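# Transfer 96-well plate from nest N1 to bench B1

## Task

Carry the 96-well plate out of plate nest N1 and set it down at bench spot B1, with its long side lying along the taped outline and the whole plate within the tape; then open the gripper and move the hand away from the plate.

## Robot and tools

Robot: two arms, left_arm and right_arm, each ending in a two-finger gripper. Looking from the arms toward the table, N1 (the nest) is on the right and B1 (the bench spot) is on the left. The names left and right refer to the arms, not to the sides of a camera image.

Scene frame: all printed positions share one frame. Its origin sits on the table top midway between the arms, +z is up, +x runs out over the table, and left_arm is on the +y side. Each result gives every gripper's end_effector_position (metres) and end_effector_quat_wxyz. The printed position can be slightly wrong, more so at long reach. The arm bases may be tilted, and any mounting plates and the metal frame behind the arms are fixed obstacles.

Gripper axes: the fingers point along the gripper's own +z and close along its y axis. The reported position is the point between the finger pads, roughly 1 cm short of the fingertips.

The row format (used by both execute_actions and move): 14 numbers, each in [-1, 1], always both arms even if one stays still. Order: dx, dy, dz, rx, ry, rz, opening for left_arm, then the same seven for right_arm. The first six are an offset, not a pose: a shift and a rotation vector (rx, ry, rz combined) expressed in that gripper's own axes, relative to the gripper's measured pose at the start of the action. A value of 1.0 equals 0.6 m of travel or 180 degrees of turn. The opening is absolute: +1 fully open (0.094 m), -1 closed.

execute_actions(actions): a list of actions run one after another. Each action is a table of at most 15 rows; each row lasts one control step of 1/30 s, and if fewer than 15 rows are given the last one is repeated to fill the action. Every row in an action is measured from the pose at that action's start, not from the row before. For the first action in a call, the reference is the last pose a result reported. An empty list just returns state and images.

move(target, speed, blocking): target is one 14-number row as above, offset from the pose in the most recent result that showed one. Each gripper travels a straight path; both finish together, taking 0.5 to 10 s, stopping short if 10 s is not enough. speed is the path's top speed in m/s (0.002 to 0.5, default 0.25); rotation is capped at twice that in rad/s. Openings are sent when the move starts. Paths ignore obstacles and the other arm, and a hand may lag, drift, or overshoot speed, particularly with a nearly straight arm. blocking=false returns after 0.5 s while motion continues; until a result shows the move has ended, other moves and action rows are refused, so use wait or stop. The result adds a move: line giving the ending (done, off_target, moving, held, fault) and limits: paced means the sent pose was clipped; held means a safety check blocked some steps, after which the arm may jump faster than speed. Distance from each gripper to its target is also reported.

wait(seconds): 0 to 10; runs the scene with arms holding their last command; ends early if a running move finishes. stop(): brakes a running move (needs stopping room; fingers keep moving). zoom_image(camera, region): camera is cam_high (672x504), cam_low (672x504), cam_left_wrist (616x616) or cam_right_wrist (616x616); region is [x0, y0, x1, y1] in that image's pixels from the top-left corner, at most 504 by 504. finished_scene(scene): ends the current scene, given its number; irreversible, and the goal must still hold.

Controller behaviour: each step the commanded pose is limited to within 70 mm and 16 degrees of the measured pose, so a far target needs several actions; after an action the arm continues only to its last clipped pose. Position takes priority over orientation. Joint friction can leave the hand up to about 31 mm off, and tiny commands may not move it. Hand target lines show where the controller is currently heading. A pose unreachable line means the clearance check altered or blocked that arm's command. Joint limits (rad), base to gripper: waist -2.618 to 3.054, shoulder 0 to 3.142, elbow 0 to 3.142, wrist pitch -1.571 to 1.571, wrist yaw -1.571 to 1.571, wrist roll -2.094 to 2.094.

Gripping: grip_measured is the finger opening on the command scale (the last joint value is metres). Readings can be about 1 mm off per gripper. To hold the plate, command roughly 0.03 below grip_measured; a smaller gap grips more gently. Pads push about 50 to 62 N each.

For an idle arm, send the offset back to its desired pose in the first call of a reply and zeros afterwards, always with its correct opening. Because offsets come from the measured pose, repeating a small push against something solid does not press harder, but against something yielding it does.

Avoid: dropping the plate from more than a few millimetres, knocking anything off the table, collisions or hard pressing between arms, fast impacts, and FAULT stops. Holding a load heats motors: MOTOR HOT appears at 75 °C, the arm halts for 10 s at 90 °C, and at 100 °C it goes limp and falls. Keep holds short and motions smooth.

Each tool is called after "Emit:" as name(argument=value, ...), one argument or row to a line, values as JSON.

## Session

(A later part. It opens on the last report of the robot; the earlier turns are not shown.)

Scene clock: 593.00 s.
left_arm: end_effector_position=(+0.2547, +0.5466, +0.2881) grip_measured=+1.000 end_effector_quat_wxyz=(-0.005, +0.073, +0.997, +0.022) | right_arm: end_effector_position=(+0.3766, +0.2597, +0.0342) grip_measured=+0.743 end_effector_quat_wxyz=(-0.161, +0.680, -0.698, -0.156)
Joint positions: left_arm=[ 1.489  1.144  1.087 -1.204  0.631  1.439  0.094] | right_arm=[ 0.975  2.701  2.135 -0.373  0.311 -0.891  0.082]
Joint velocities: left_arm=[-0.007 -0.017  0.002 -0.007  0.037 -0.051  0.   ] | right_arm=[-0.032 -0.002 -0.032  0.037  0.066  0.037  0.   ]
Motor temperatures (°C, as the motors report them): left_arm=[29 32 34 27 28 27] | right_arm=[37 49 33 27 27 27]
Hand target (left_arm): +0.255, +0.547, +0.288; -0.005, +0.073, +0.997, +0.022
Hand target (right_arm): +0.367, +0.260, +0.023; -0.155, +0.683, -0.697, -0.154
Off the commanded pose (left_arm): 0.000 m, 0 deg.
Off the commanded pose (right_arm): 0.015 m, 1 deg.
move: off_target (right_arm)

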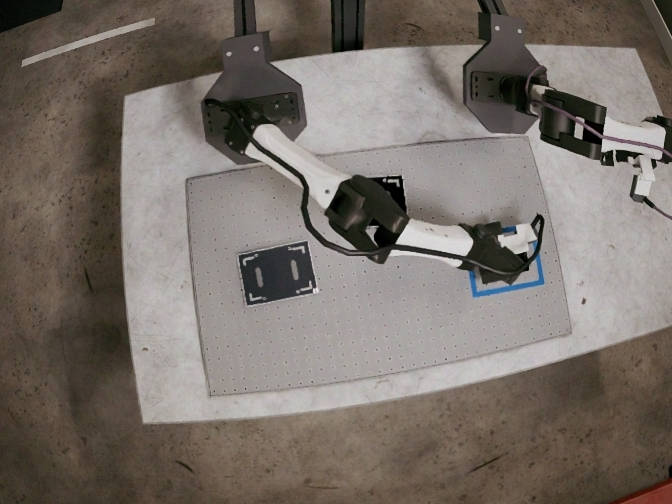

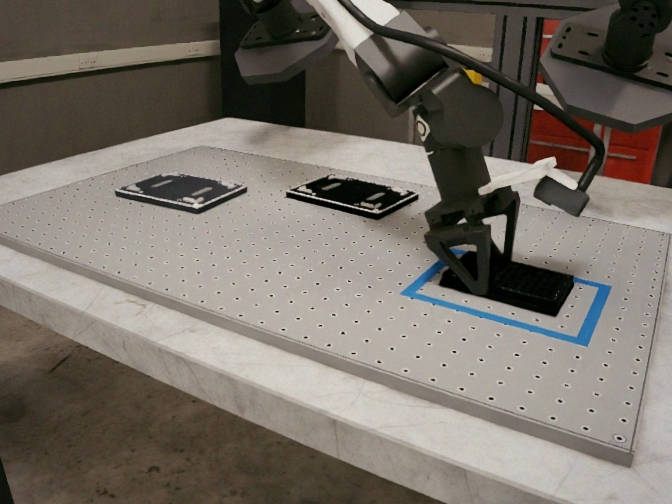

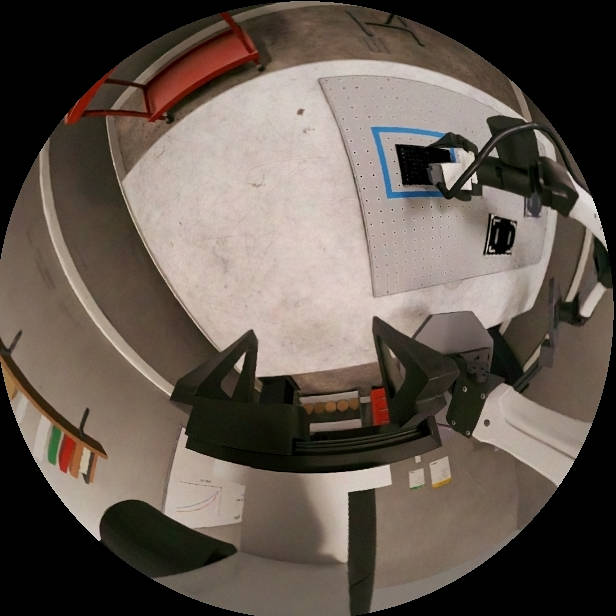

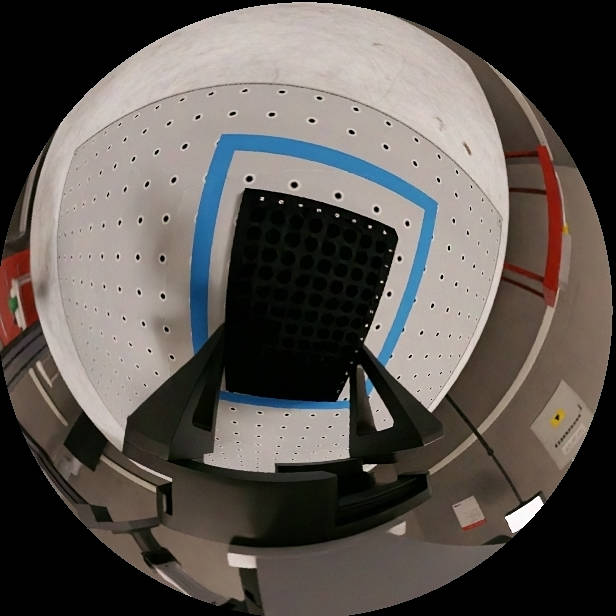

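Emit:
execute_actions(
  actions=[
    [[0,0,0,0,0,0,1,0,0,0,0,0,0,0.73],[0,0,0,0,0,0,1,0,0,0,0,0,0,0.75],[0,0,0,0,0,0,1,0,0,0,0,0,0,0.765],[0,0,0,0,0,0,1,0,0,0,0,0,0,0.775],[0,0,0,0,0,0,1,0,0,0,0,0,0,0.785],[0,0,0,0,0,0,1,0,0,0,0,0,0,0.795],[0,0,0,0,0,0,1,0,0,0,0,0,0,0.805],[0,0,0,0,0,0,1,0,0,0,0,0,0,0.815],[0,0,0,0,0,0,1,0,0,0,0,0,0,0.83],[0,0,0,0,0,0,1,0,0,0,0,0,0,0.86],[0,0,0,0,0,0,1,0,0,0,0,0,0,0.90],[0,0,0,0,0,0,1,0,0,0,0,0,0,0.95],[0,0,0,0,0,0,1,0,0,0,0,0,0,1.0]],
  ],
)

Scene clock: 661.53 s.
left_arm: end_effector_position=(+0.2547, +0.5466, +0.2881) grip_measured=+1.000 end_effector_quat_wxyz=(-0.005, +0.073, +0.997, +0.022) | right_arm: end_effector_position=(+0.3766, +0.2600, +0.0343) grip_measured=+1.000 end_effector_quat_wxyz=(-0.162, +0.680, -0.698, -0.157)
Joint positions: left_arm=[ 1.489  1.144  1.087 -1.204  0.631  1.439  0.094] | right_arm=[ 0.975  2.701  2.135 -0.372  0.309 -0.891  0.094]
Joint velocities: left_arm=[-0.022  0.012 -0.002  0.022  0.066 -0.037  0.   ] | right_arm=[-0.002 -0.022 -0.007 -0.022  0.095 -0.051  0.   ]
Motor temperatures (°C, as the motors report them): left_arm=[28 32 34 27 28 27] | right_arm=[38 48 34 28 27 27]
Hand target (left_arm): +0.255, +0.547, +0.288; -0.005, +0.073, +0.997, +0.022
Hand target (right_arm): +0.377, +0.260, +0.034; -0.161, +0.680, -0.698, -0.156
Off the commanded pose (left_arm): 0.000 m, 0 deg.
Off the commanded pose (right_arm): 0.000 m, 0 deg.

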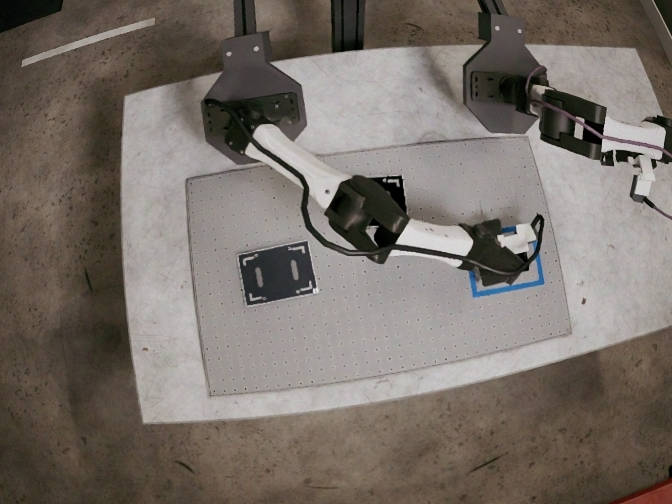

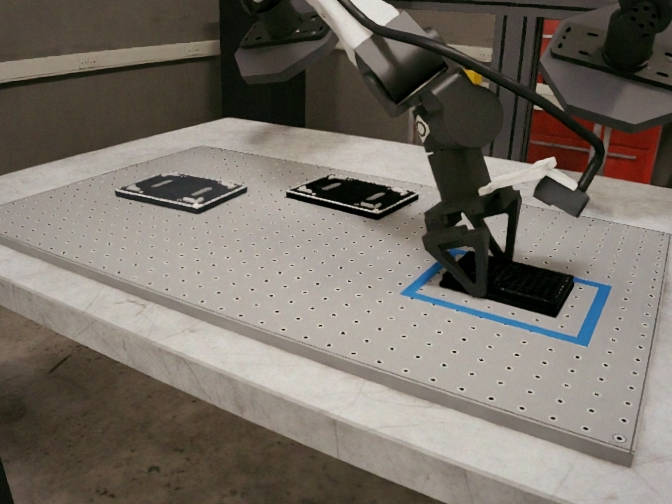

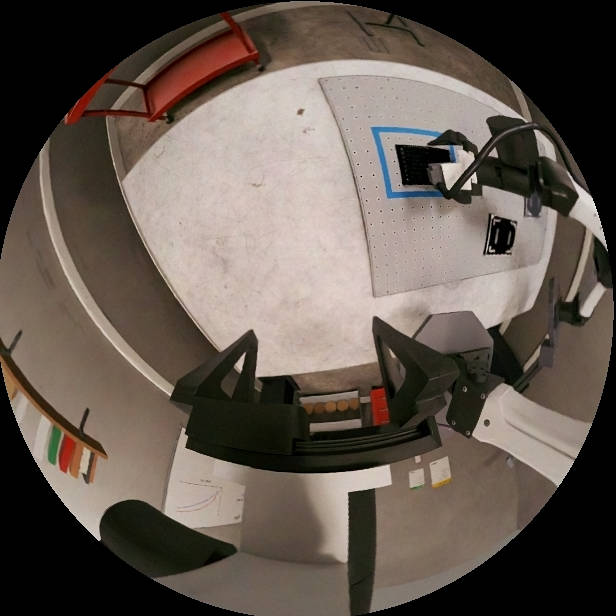

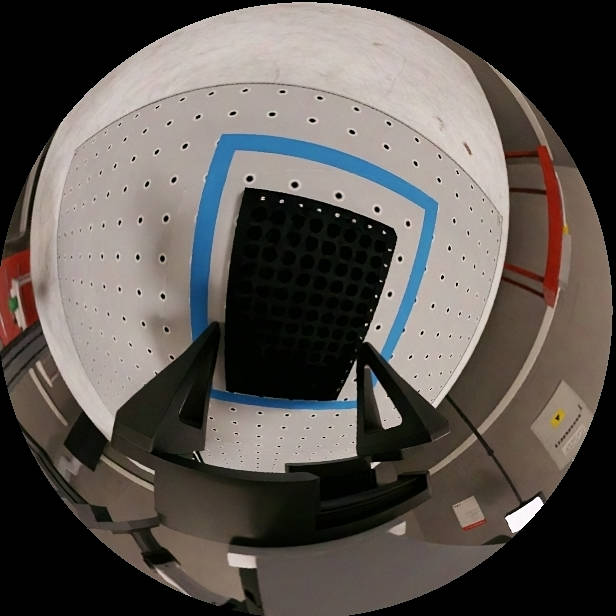

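Emit:
execute_actions(
  actions=[
    [[0,0,0,0,0,0,1,-0.008,-0.0033,-0.009,0.0008,-0.0022,-0.0011,1],[0,0,0,0,0,0,1,-0.0158,-0.0065,-0.0185,0.0017,-0.0044,-0.0022,1],[0,0,0,0,0,0,1,-0.0198,-0.0065,-0.0229,0.0015,-0.0052,-0.0032,1],[0,0,0,0,0,0,1,-0.0238,-0.0064,-0.0273,0.0012,-0.006,-0.0042,1],[0,0,0,0,0,0,1,-0.0278,-0.0064,-0.0317,0.001,-0.0068,-0.0052,1],[0,0,0,0,0,0,1,-0.0318,-0.0063,-0.0361,0.0008,-0.0076,-0.0062,1],[0,0,0,0,0,0,1,-0.0358,-0.0063,-0.0405,0.0005,-0.0084,-0.0072,1],[0,0,0,0,0,0,1,-0.0398,-0.0062,-0.0449,0.0003,-0.0092,-0.0082,1],[0,0,0,0,0,0,1,-0.0438,-0.0062,-0.0492,0.0001,-0.01,-0.0092,1],[0,0,0,0,0,0,1,-0.0478,-0.0062,-0.0536,-0.0002,-0.0108,-0.0102,1],[0,0,0,0,0,0,1,-0.0518,-0.0061,-0.058,-0.0004,-0.0116,-0.0112,1],[0,0,0,0,0,0,1,-0.0558,-0.0061,-0.0624,-0.0006,-0.0124,-0.0122,1],[0,0,0,0,0,0,1,-0.0598,-0.006,-0.0668,-0.0009,-0.0132,-0.0132,1],[0,0,0,0,0,0,1,-0.0638,-0.006,-0.0712,-0.0011,-0.014,-0.0142,1]],
  ],
)

Emit:
move(
  target=[0,0,0,0,0,0,1.0,0.25,0.05,-0.36,0,0,0,1.0],
  speed=0.3,
)

Scene clock: 674.87 s.
left_arm: end_effector_position=(+0.2547, +0.5466, +0.2881) grip_measured=+1.000 end_effector_quat_wxyz=(-0.005, +0.073, +0.997, +0.022) | right_arm: end_effector_position=(+0.3667, +0.2669, +0.0587) grip_measured=+1.000 end_effector_quat_wxyz=(-0.156, +0.695, -0.682, -0.166)
Joint positions: left_arm=[ 1.489  1.144  1.087 -1.204  0.631  1.439  0.094] | right_arm=[ 1.013  2.672  2.141 -0.438  0.309 -0.891  0.094]
Joint velocities: left_arm=[-0.007  0.012  0.017 -0.037 -0.066  0.037  0.   ] | right_arm=[ 0.149 -0.134  0.11  -0.11  -0.007 -0.037  0.   ]
Motor temperatures (°C, as the motors report them): left_arm=[28 32 34 27 28 27] | right_arm=[38 50 34 27 27 27]
Hand target (left_arm): +0.255, +0.547, +0.288; -0.005, +0.073, +0.997, +0.022
Hand target (right_arm): +0.380, +0.276, +0.089; -0.179, +0.692, -0.679, -0.170
Off the commanded pose (left_arm): 0.000 m, 0 deg.
Off the commanded pose (right_arm): 0.035 m, 3 deg.

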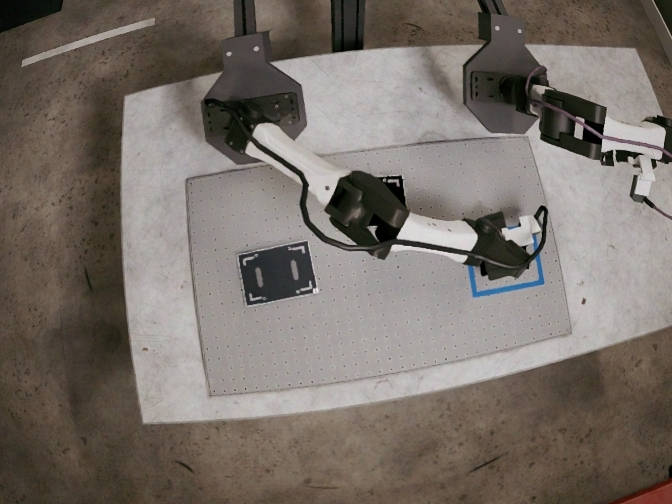

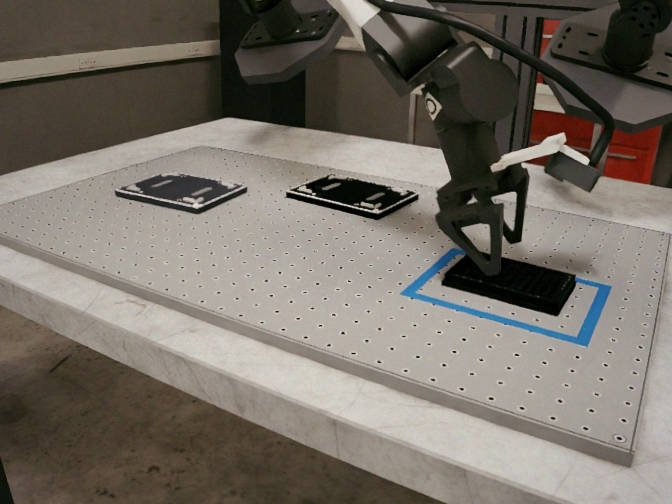

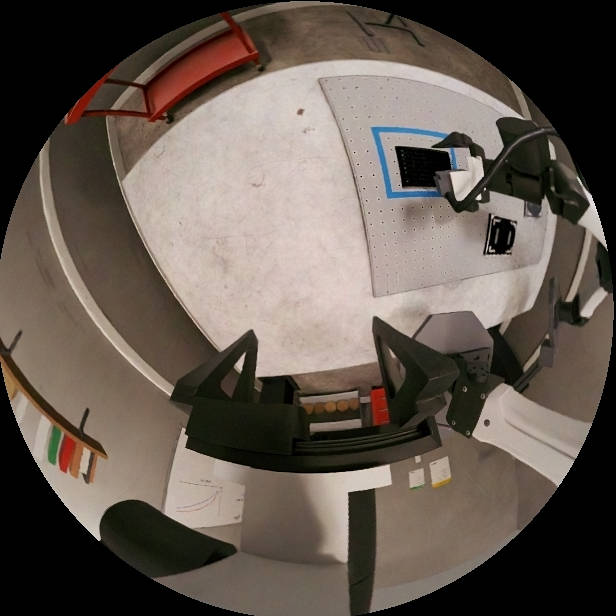

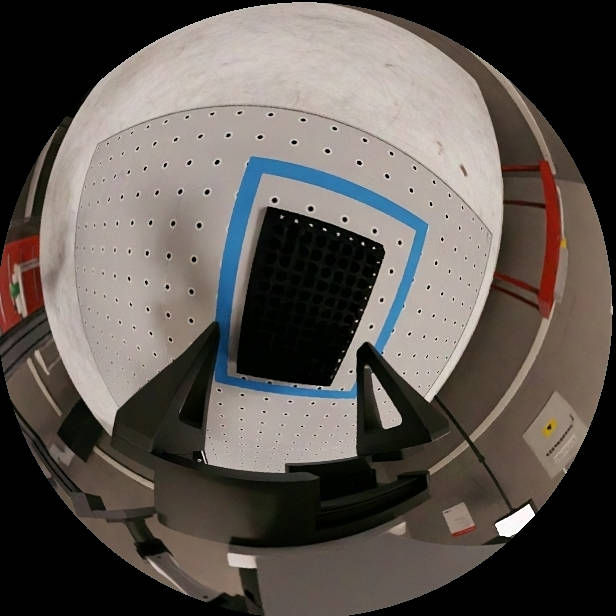

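Scene clock: 676.33 s.
left_arm: end_effector_position=(+0.2547, +0.5466, +0.2881) grip_measured=+1.000 end_effector_quat_wxyz=(-0.005, +0.073, +0.997, +0.022) | right_arm: end_effector_position=(+0.3460, +0.0448, +0.1918) grip_measured=+1.000 end_effector_quat_wxyz=(-0.163, +0.693, -0.684, -0.160)
Joint positions: left_arm=[ 1.489  1.144  1.087 -1.204  0.631  1.439  0.094] | right_arm=[ 0.951  1.627  1.034 -0.344  0.282 -0.946  0.094]
Joint velocities: left_arm=[-0.002 -0.007  0.012 -0.037 -0.007 -0.037  0.   ] | right_arm=[-0.007  0.002 -0.012 -0.037 -0.066  0.037  0.   ]
Motor temperatures (°C, as the motors report them): left_arm=[28 32 34 27 28 27] | right_arm=[38 50 34 27 27 27]
Hand target (left_arm): +0.255, +0.547, +0.288; -0.005, +0.073, +0.997, +0.022
Hand target (right_arm): +0.341, +0.039, +0.190; -0.157, +0.695, -0.682, -0.165
Off the commanded pose (left_arm): 0.000 m, 0 deg.
Off the commanded pose (right_arm): 0.011 m, 1 deg.
move: off_target (right_arm)

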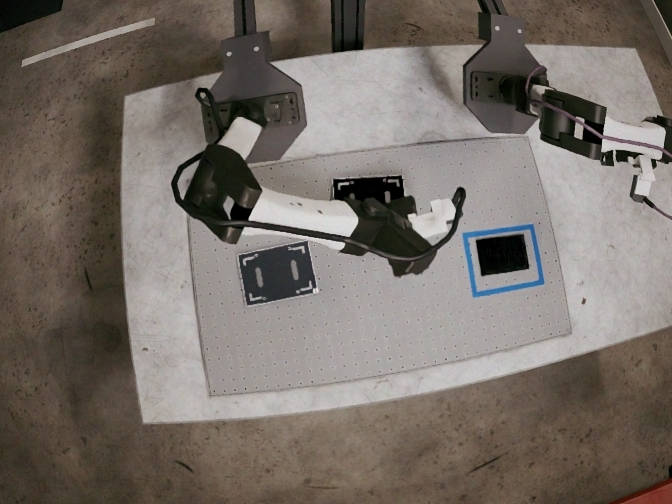

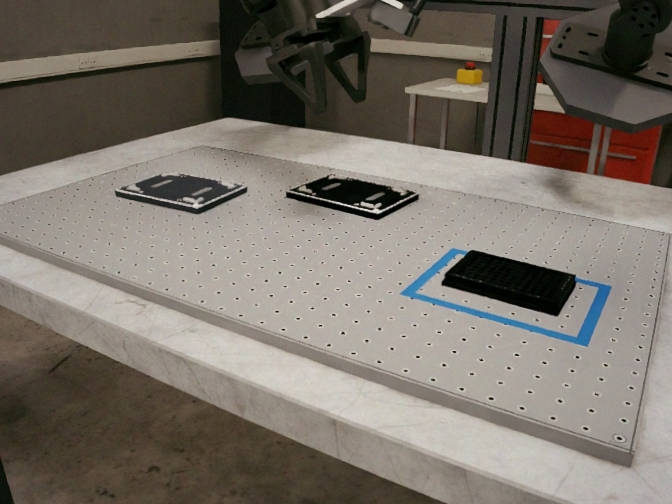

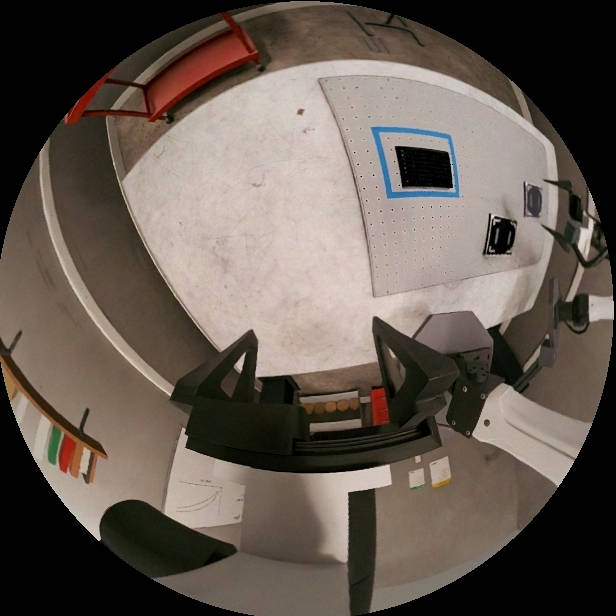

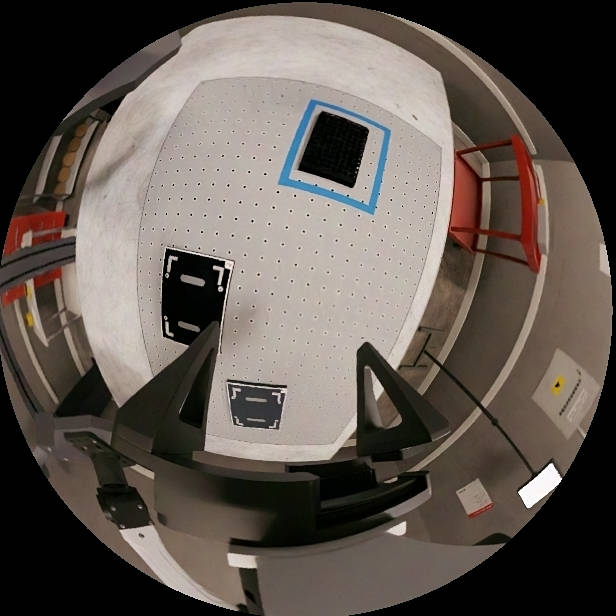

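Emit:
execute_actions(
  actions=[],
)

Emit:
zoom_image(
  camera="cam_high",
  region=[420, 180, 620, 330],
)

Scene clock: 694.73 s.
left_arm: end_effector_position=(+0.2547, +0.5466, +0.2881) grip_measured=+1.000 end_effector_quat_wxyz=(-0.005, +0.073, +0.997, +0.022) | right_arm: end_effector_position=(+0.3456, +0.0447, +0.1918) grip_measured=+1.000 end_effector_quat_wxyz=(-0.162, +0.693, -0.684, -0.161)
Joint positions: left_arm=[ 1.489  1.144  1.087 -1.204  0.631  1.439  0.094] | right_arm=[ 0.951  1.627  1.034 -0.346  0.282 -0.946  0.094]
Joint velocities: left_arm=[-0.022 -0.002 -0.002 -0.066  0.022 -0.022  0.   ] | right_arm=[ 0.002 -0.007  0.007  0.051 -0.11   0.007  0.   ]
Motor temperatures (°C, as the motors report them): left_arm=[29 32 34 27 28 27] | right_arm=[36 48 33 27 27 27]
Hand target (left_arm): +0.255, +0.547, +0.288; -0.005, +0.073, +0.997, +0.022
Hand target (right_arm): +0.341, +0.039, +0.190; -0.157, +0.695, -0.682, -0.165
Off the commanded pose (left_arm): 0.000 m, 0 deg.
Off the commanded pose (right_arm): 0.011 m, 1 deg.

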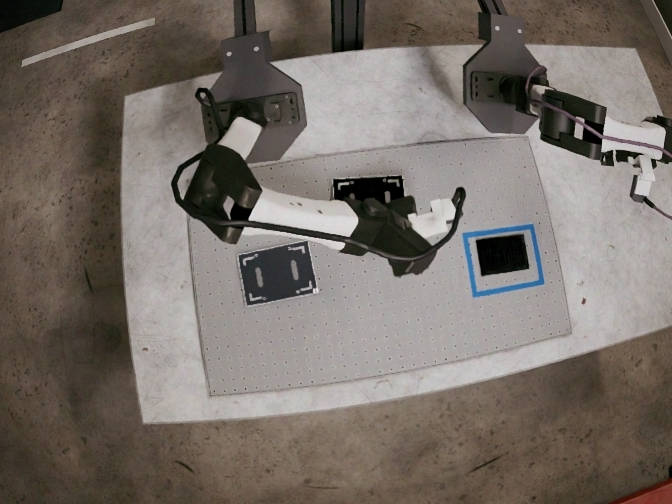

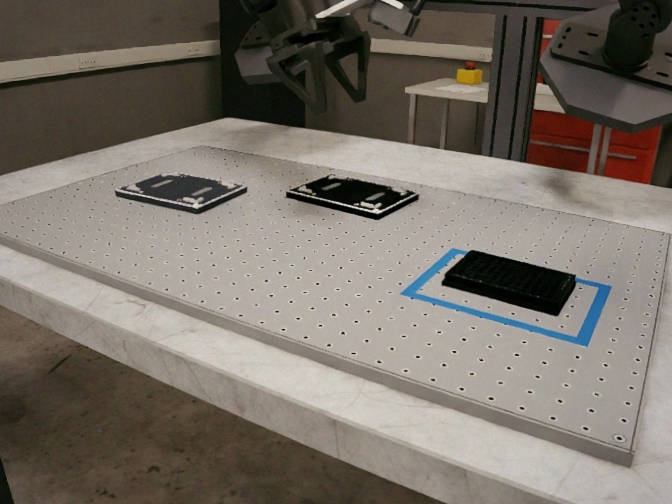

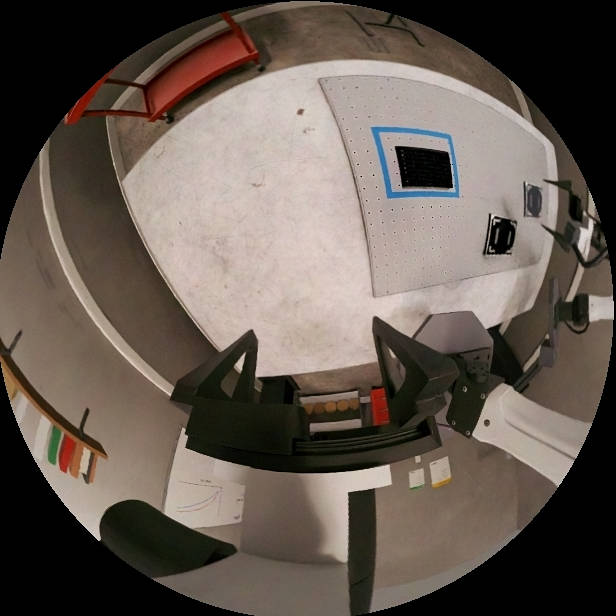

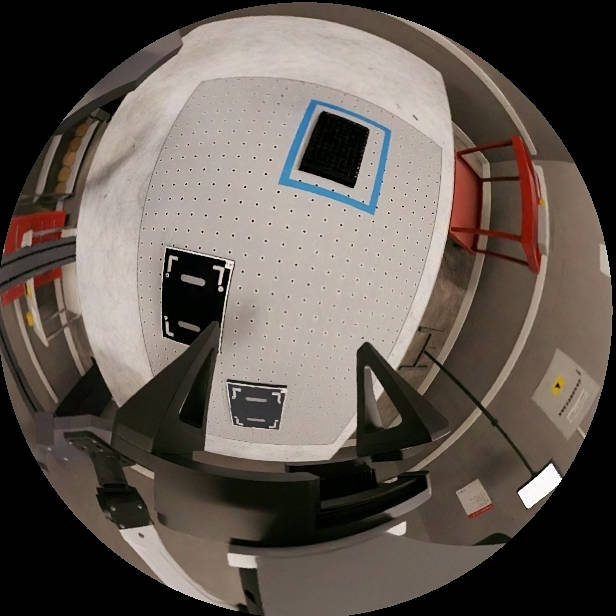

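Region (420, 180, 620, 330) of cam_high's 672x504 image, scaled by 2.520, with more detail than that image has; it fills the top 378 rows of this view, and the rest is white.

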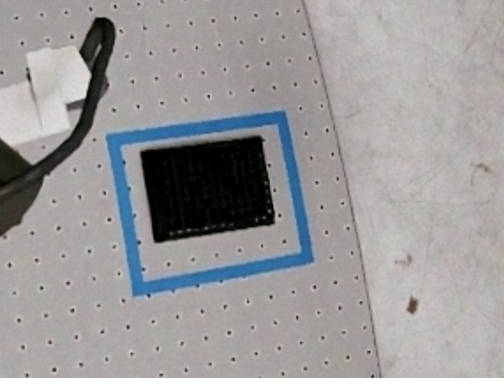

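Emit:
zoom_image(
  camera="cam_right_wrist",
  region=[260, 85, 410, 225],
)

Emit:
zoom_image(
  camera="cam_left_wrist",
  region=[355, 110, 475, 210],
)

Region (260, 85, 410, 225) of cam_right_wrist's 616x616 image, scaled by 3.360, with more detail than that image has; it fills the top 470 rows of this view, and the rest is white.

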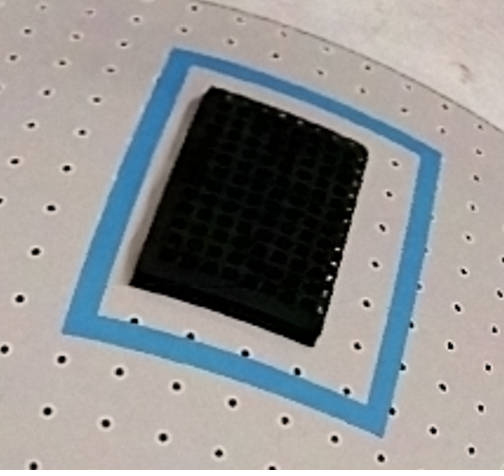

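Region (355, 110, 475, 210) of cam_left_wrist's 616x616 image, scaled by 4.200, with more detail than that image has.

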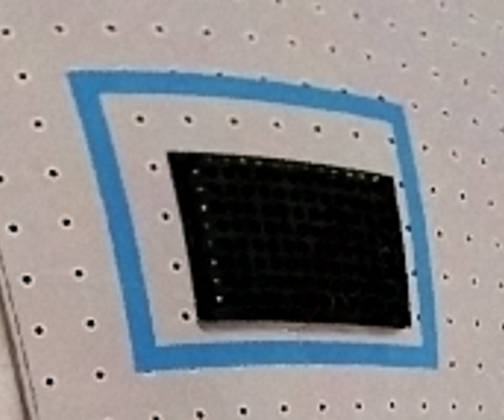

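Emit:
finished_scene(
  scene=1,
)

The scene is finished: the task was done.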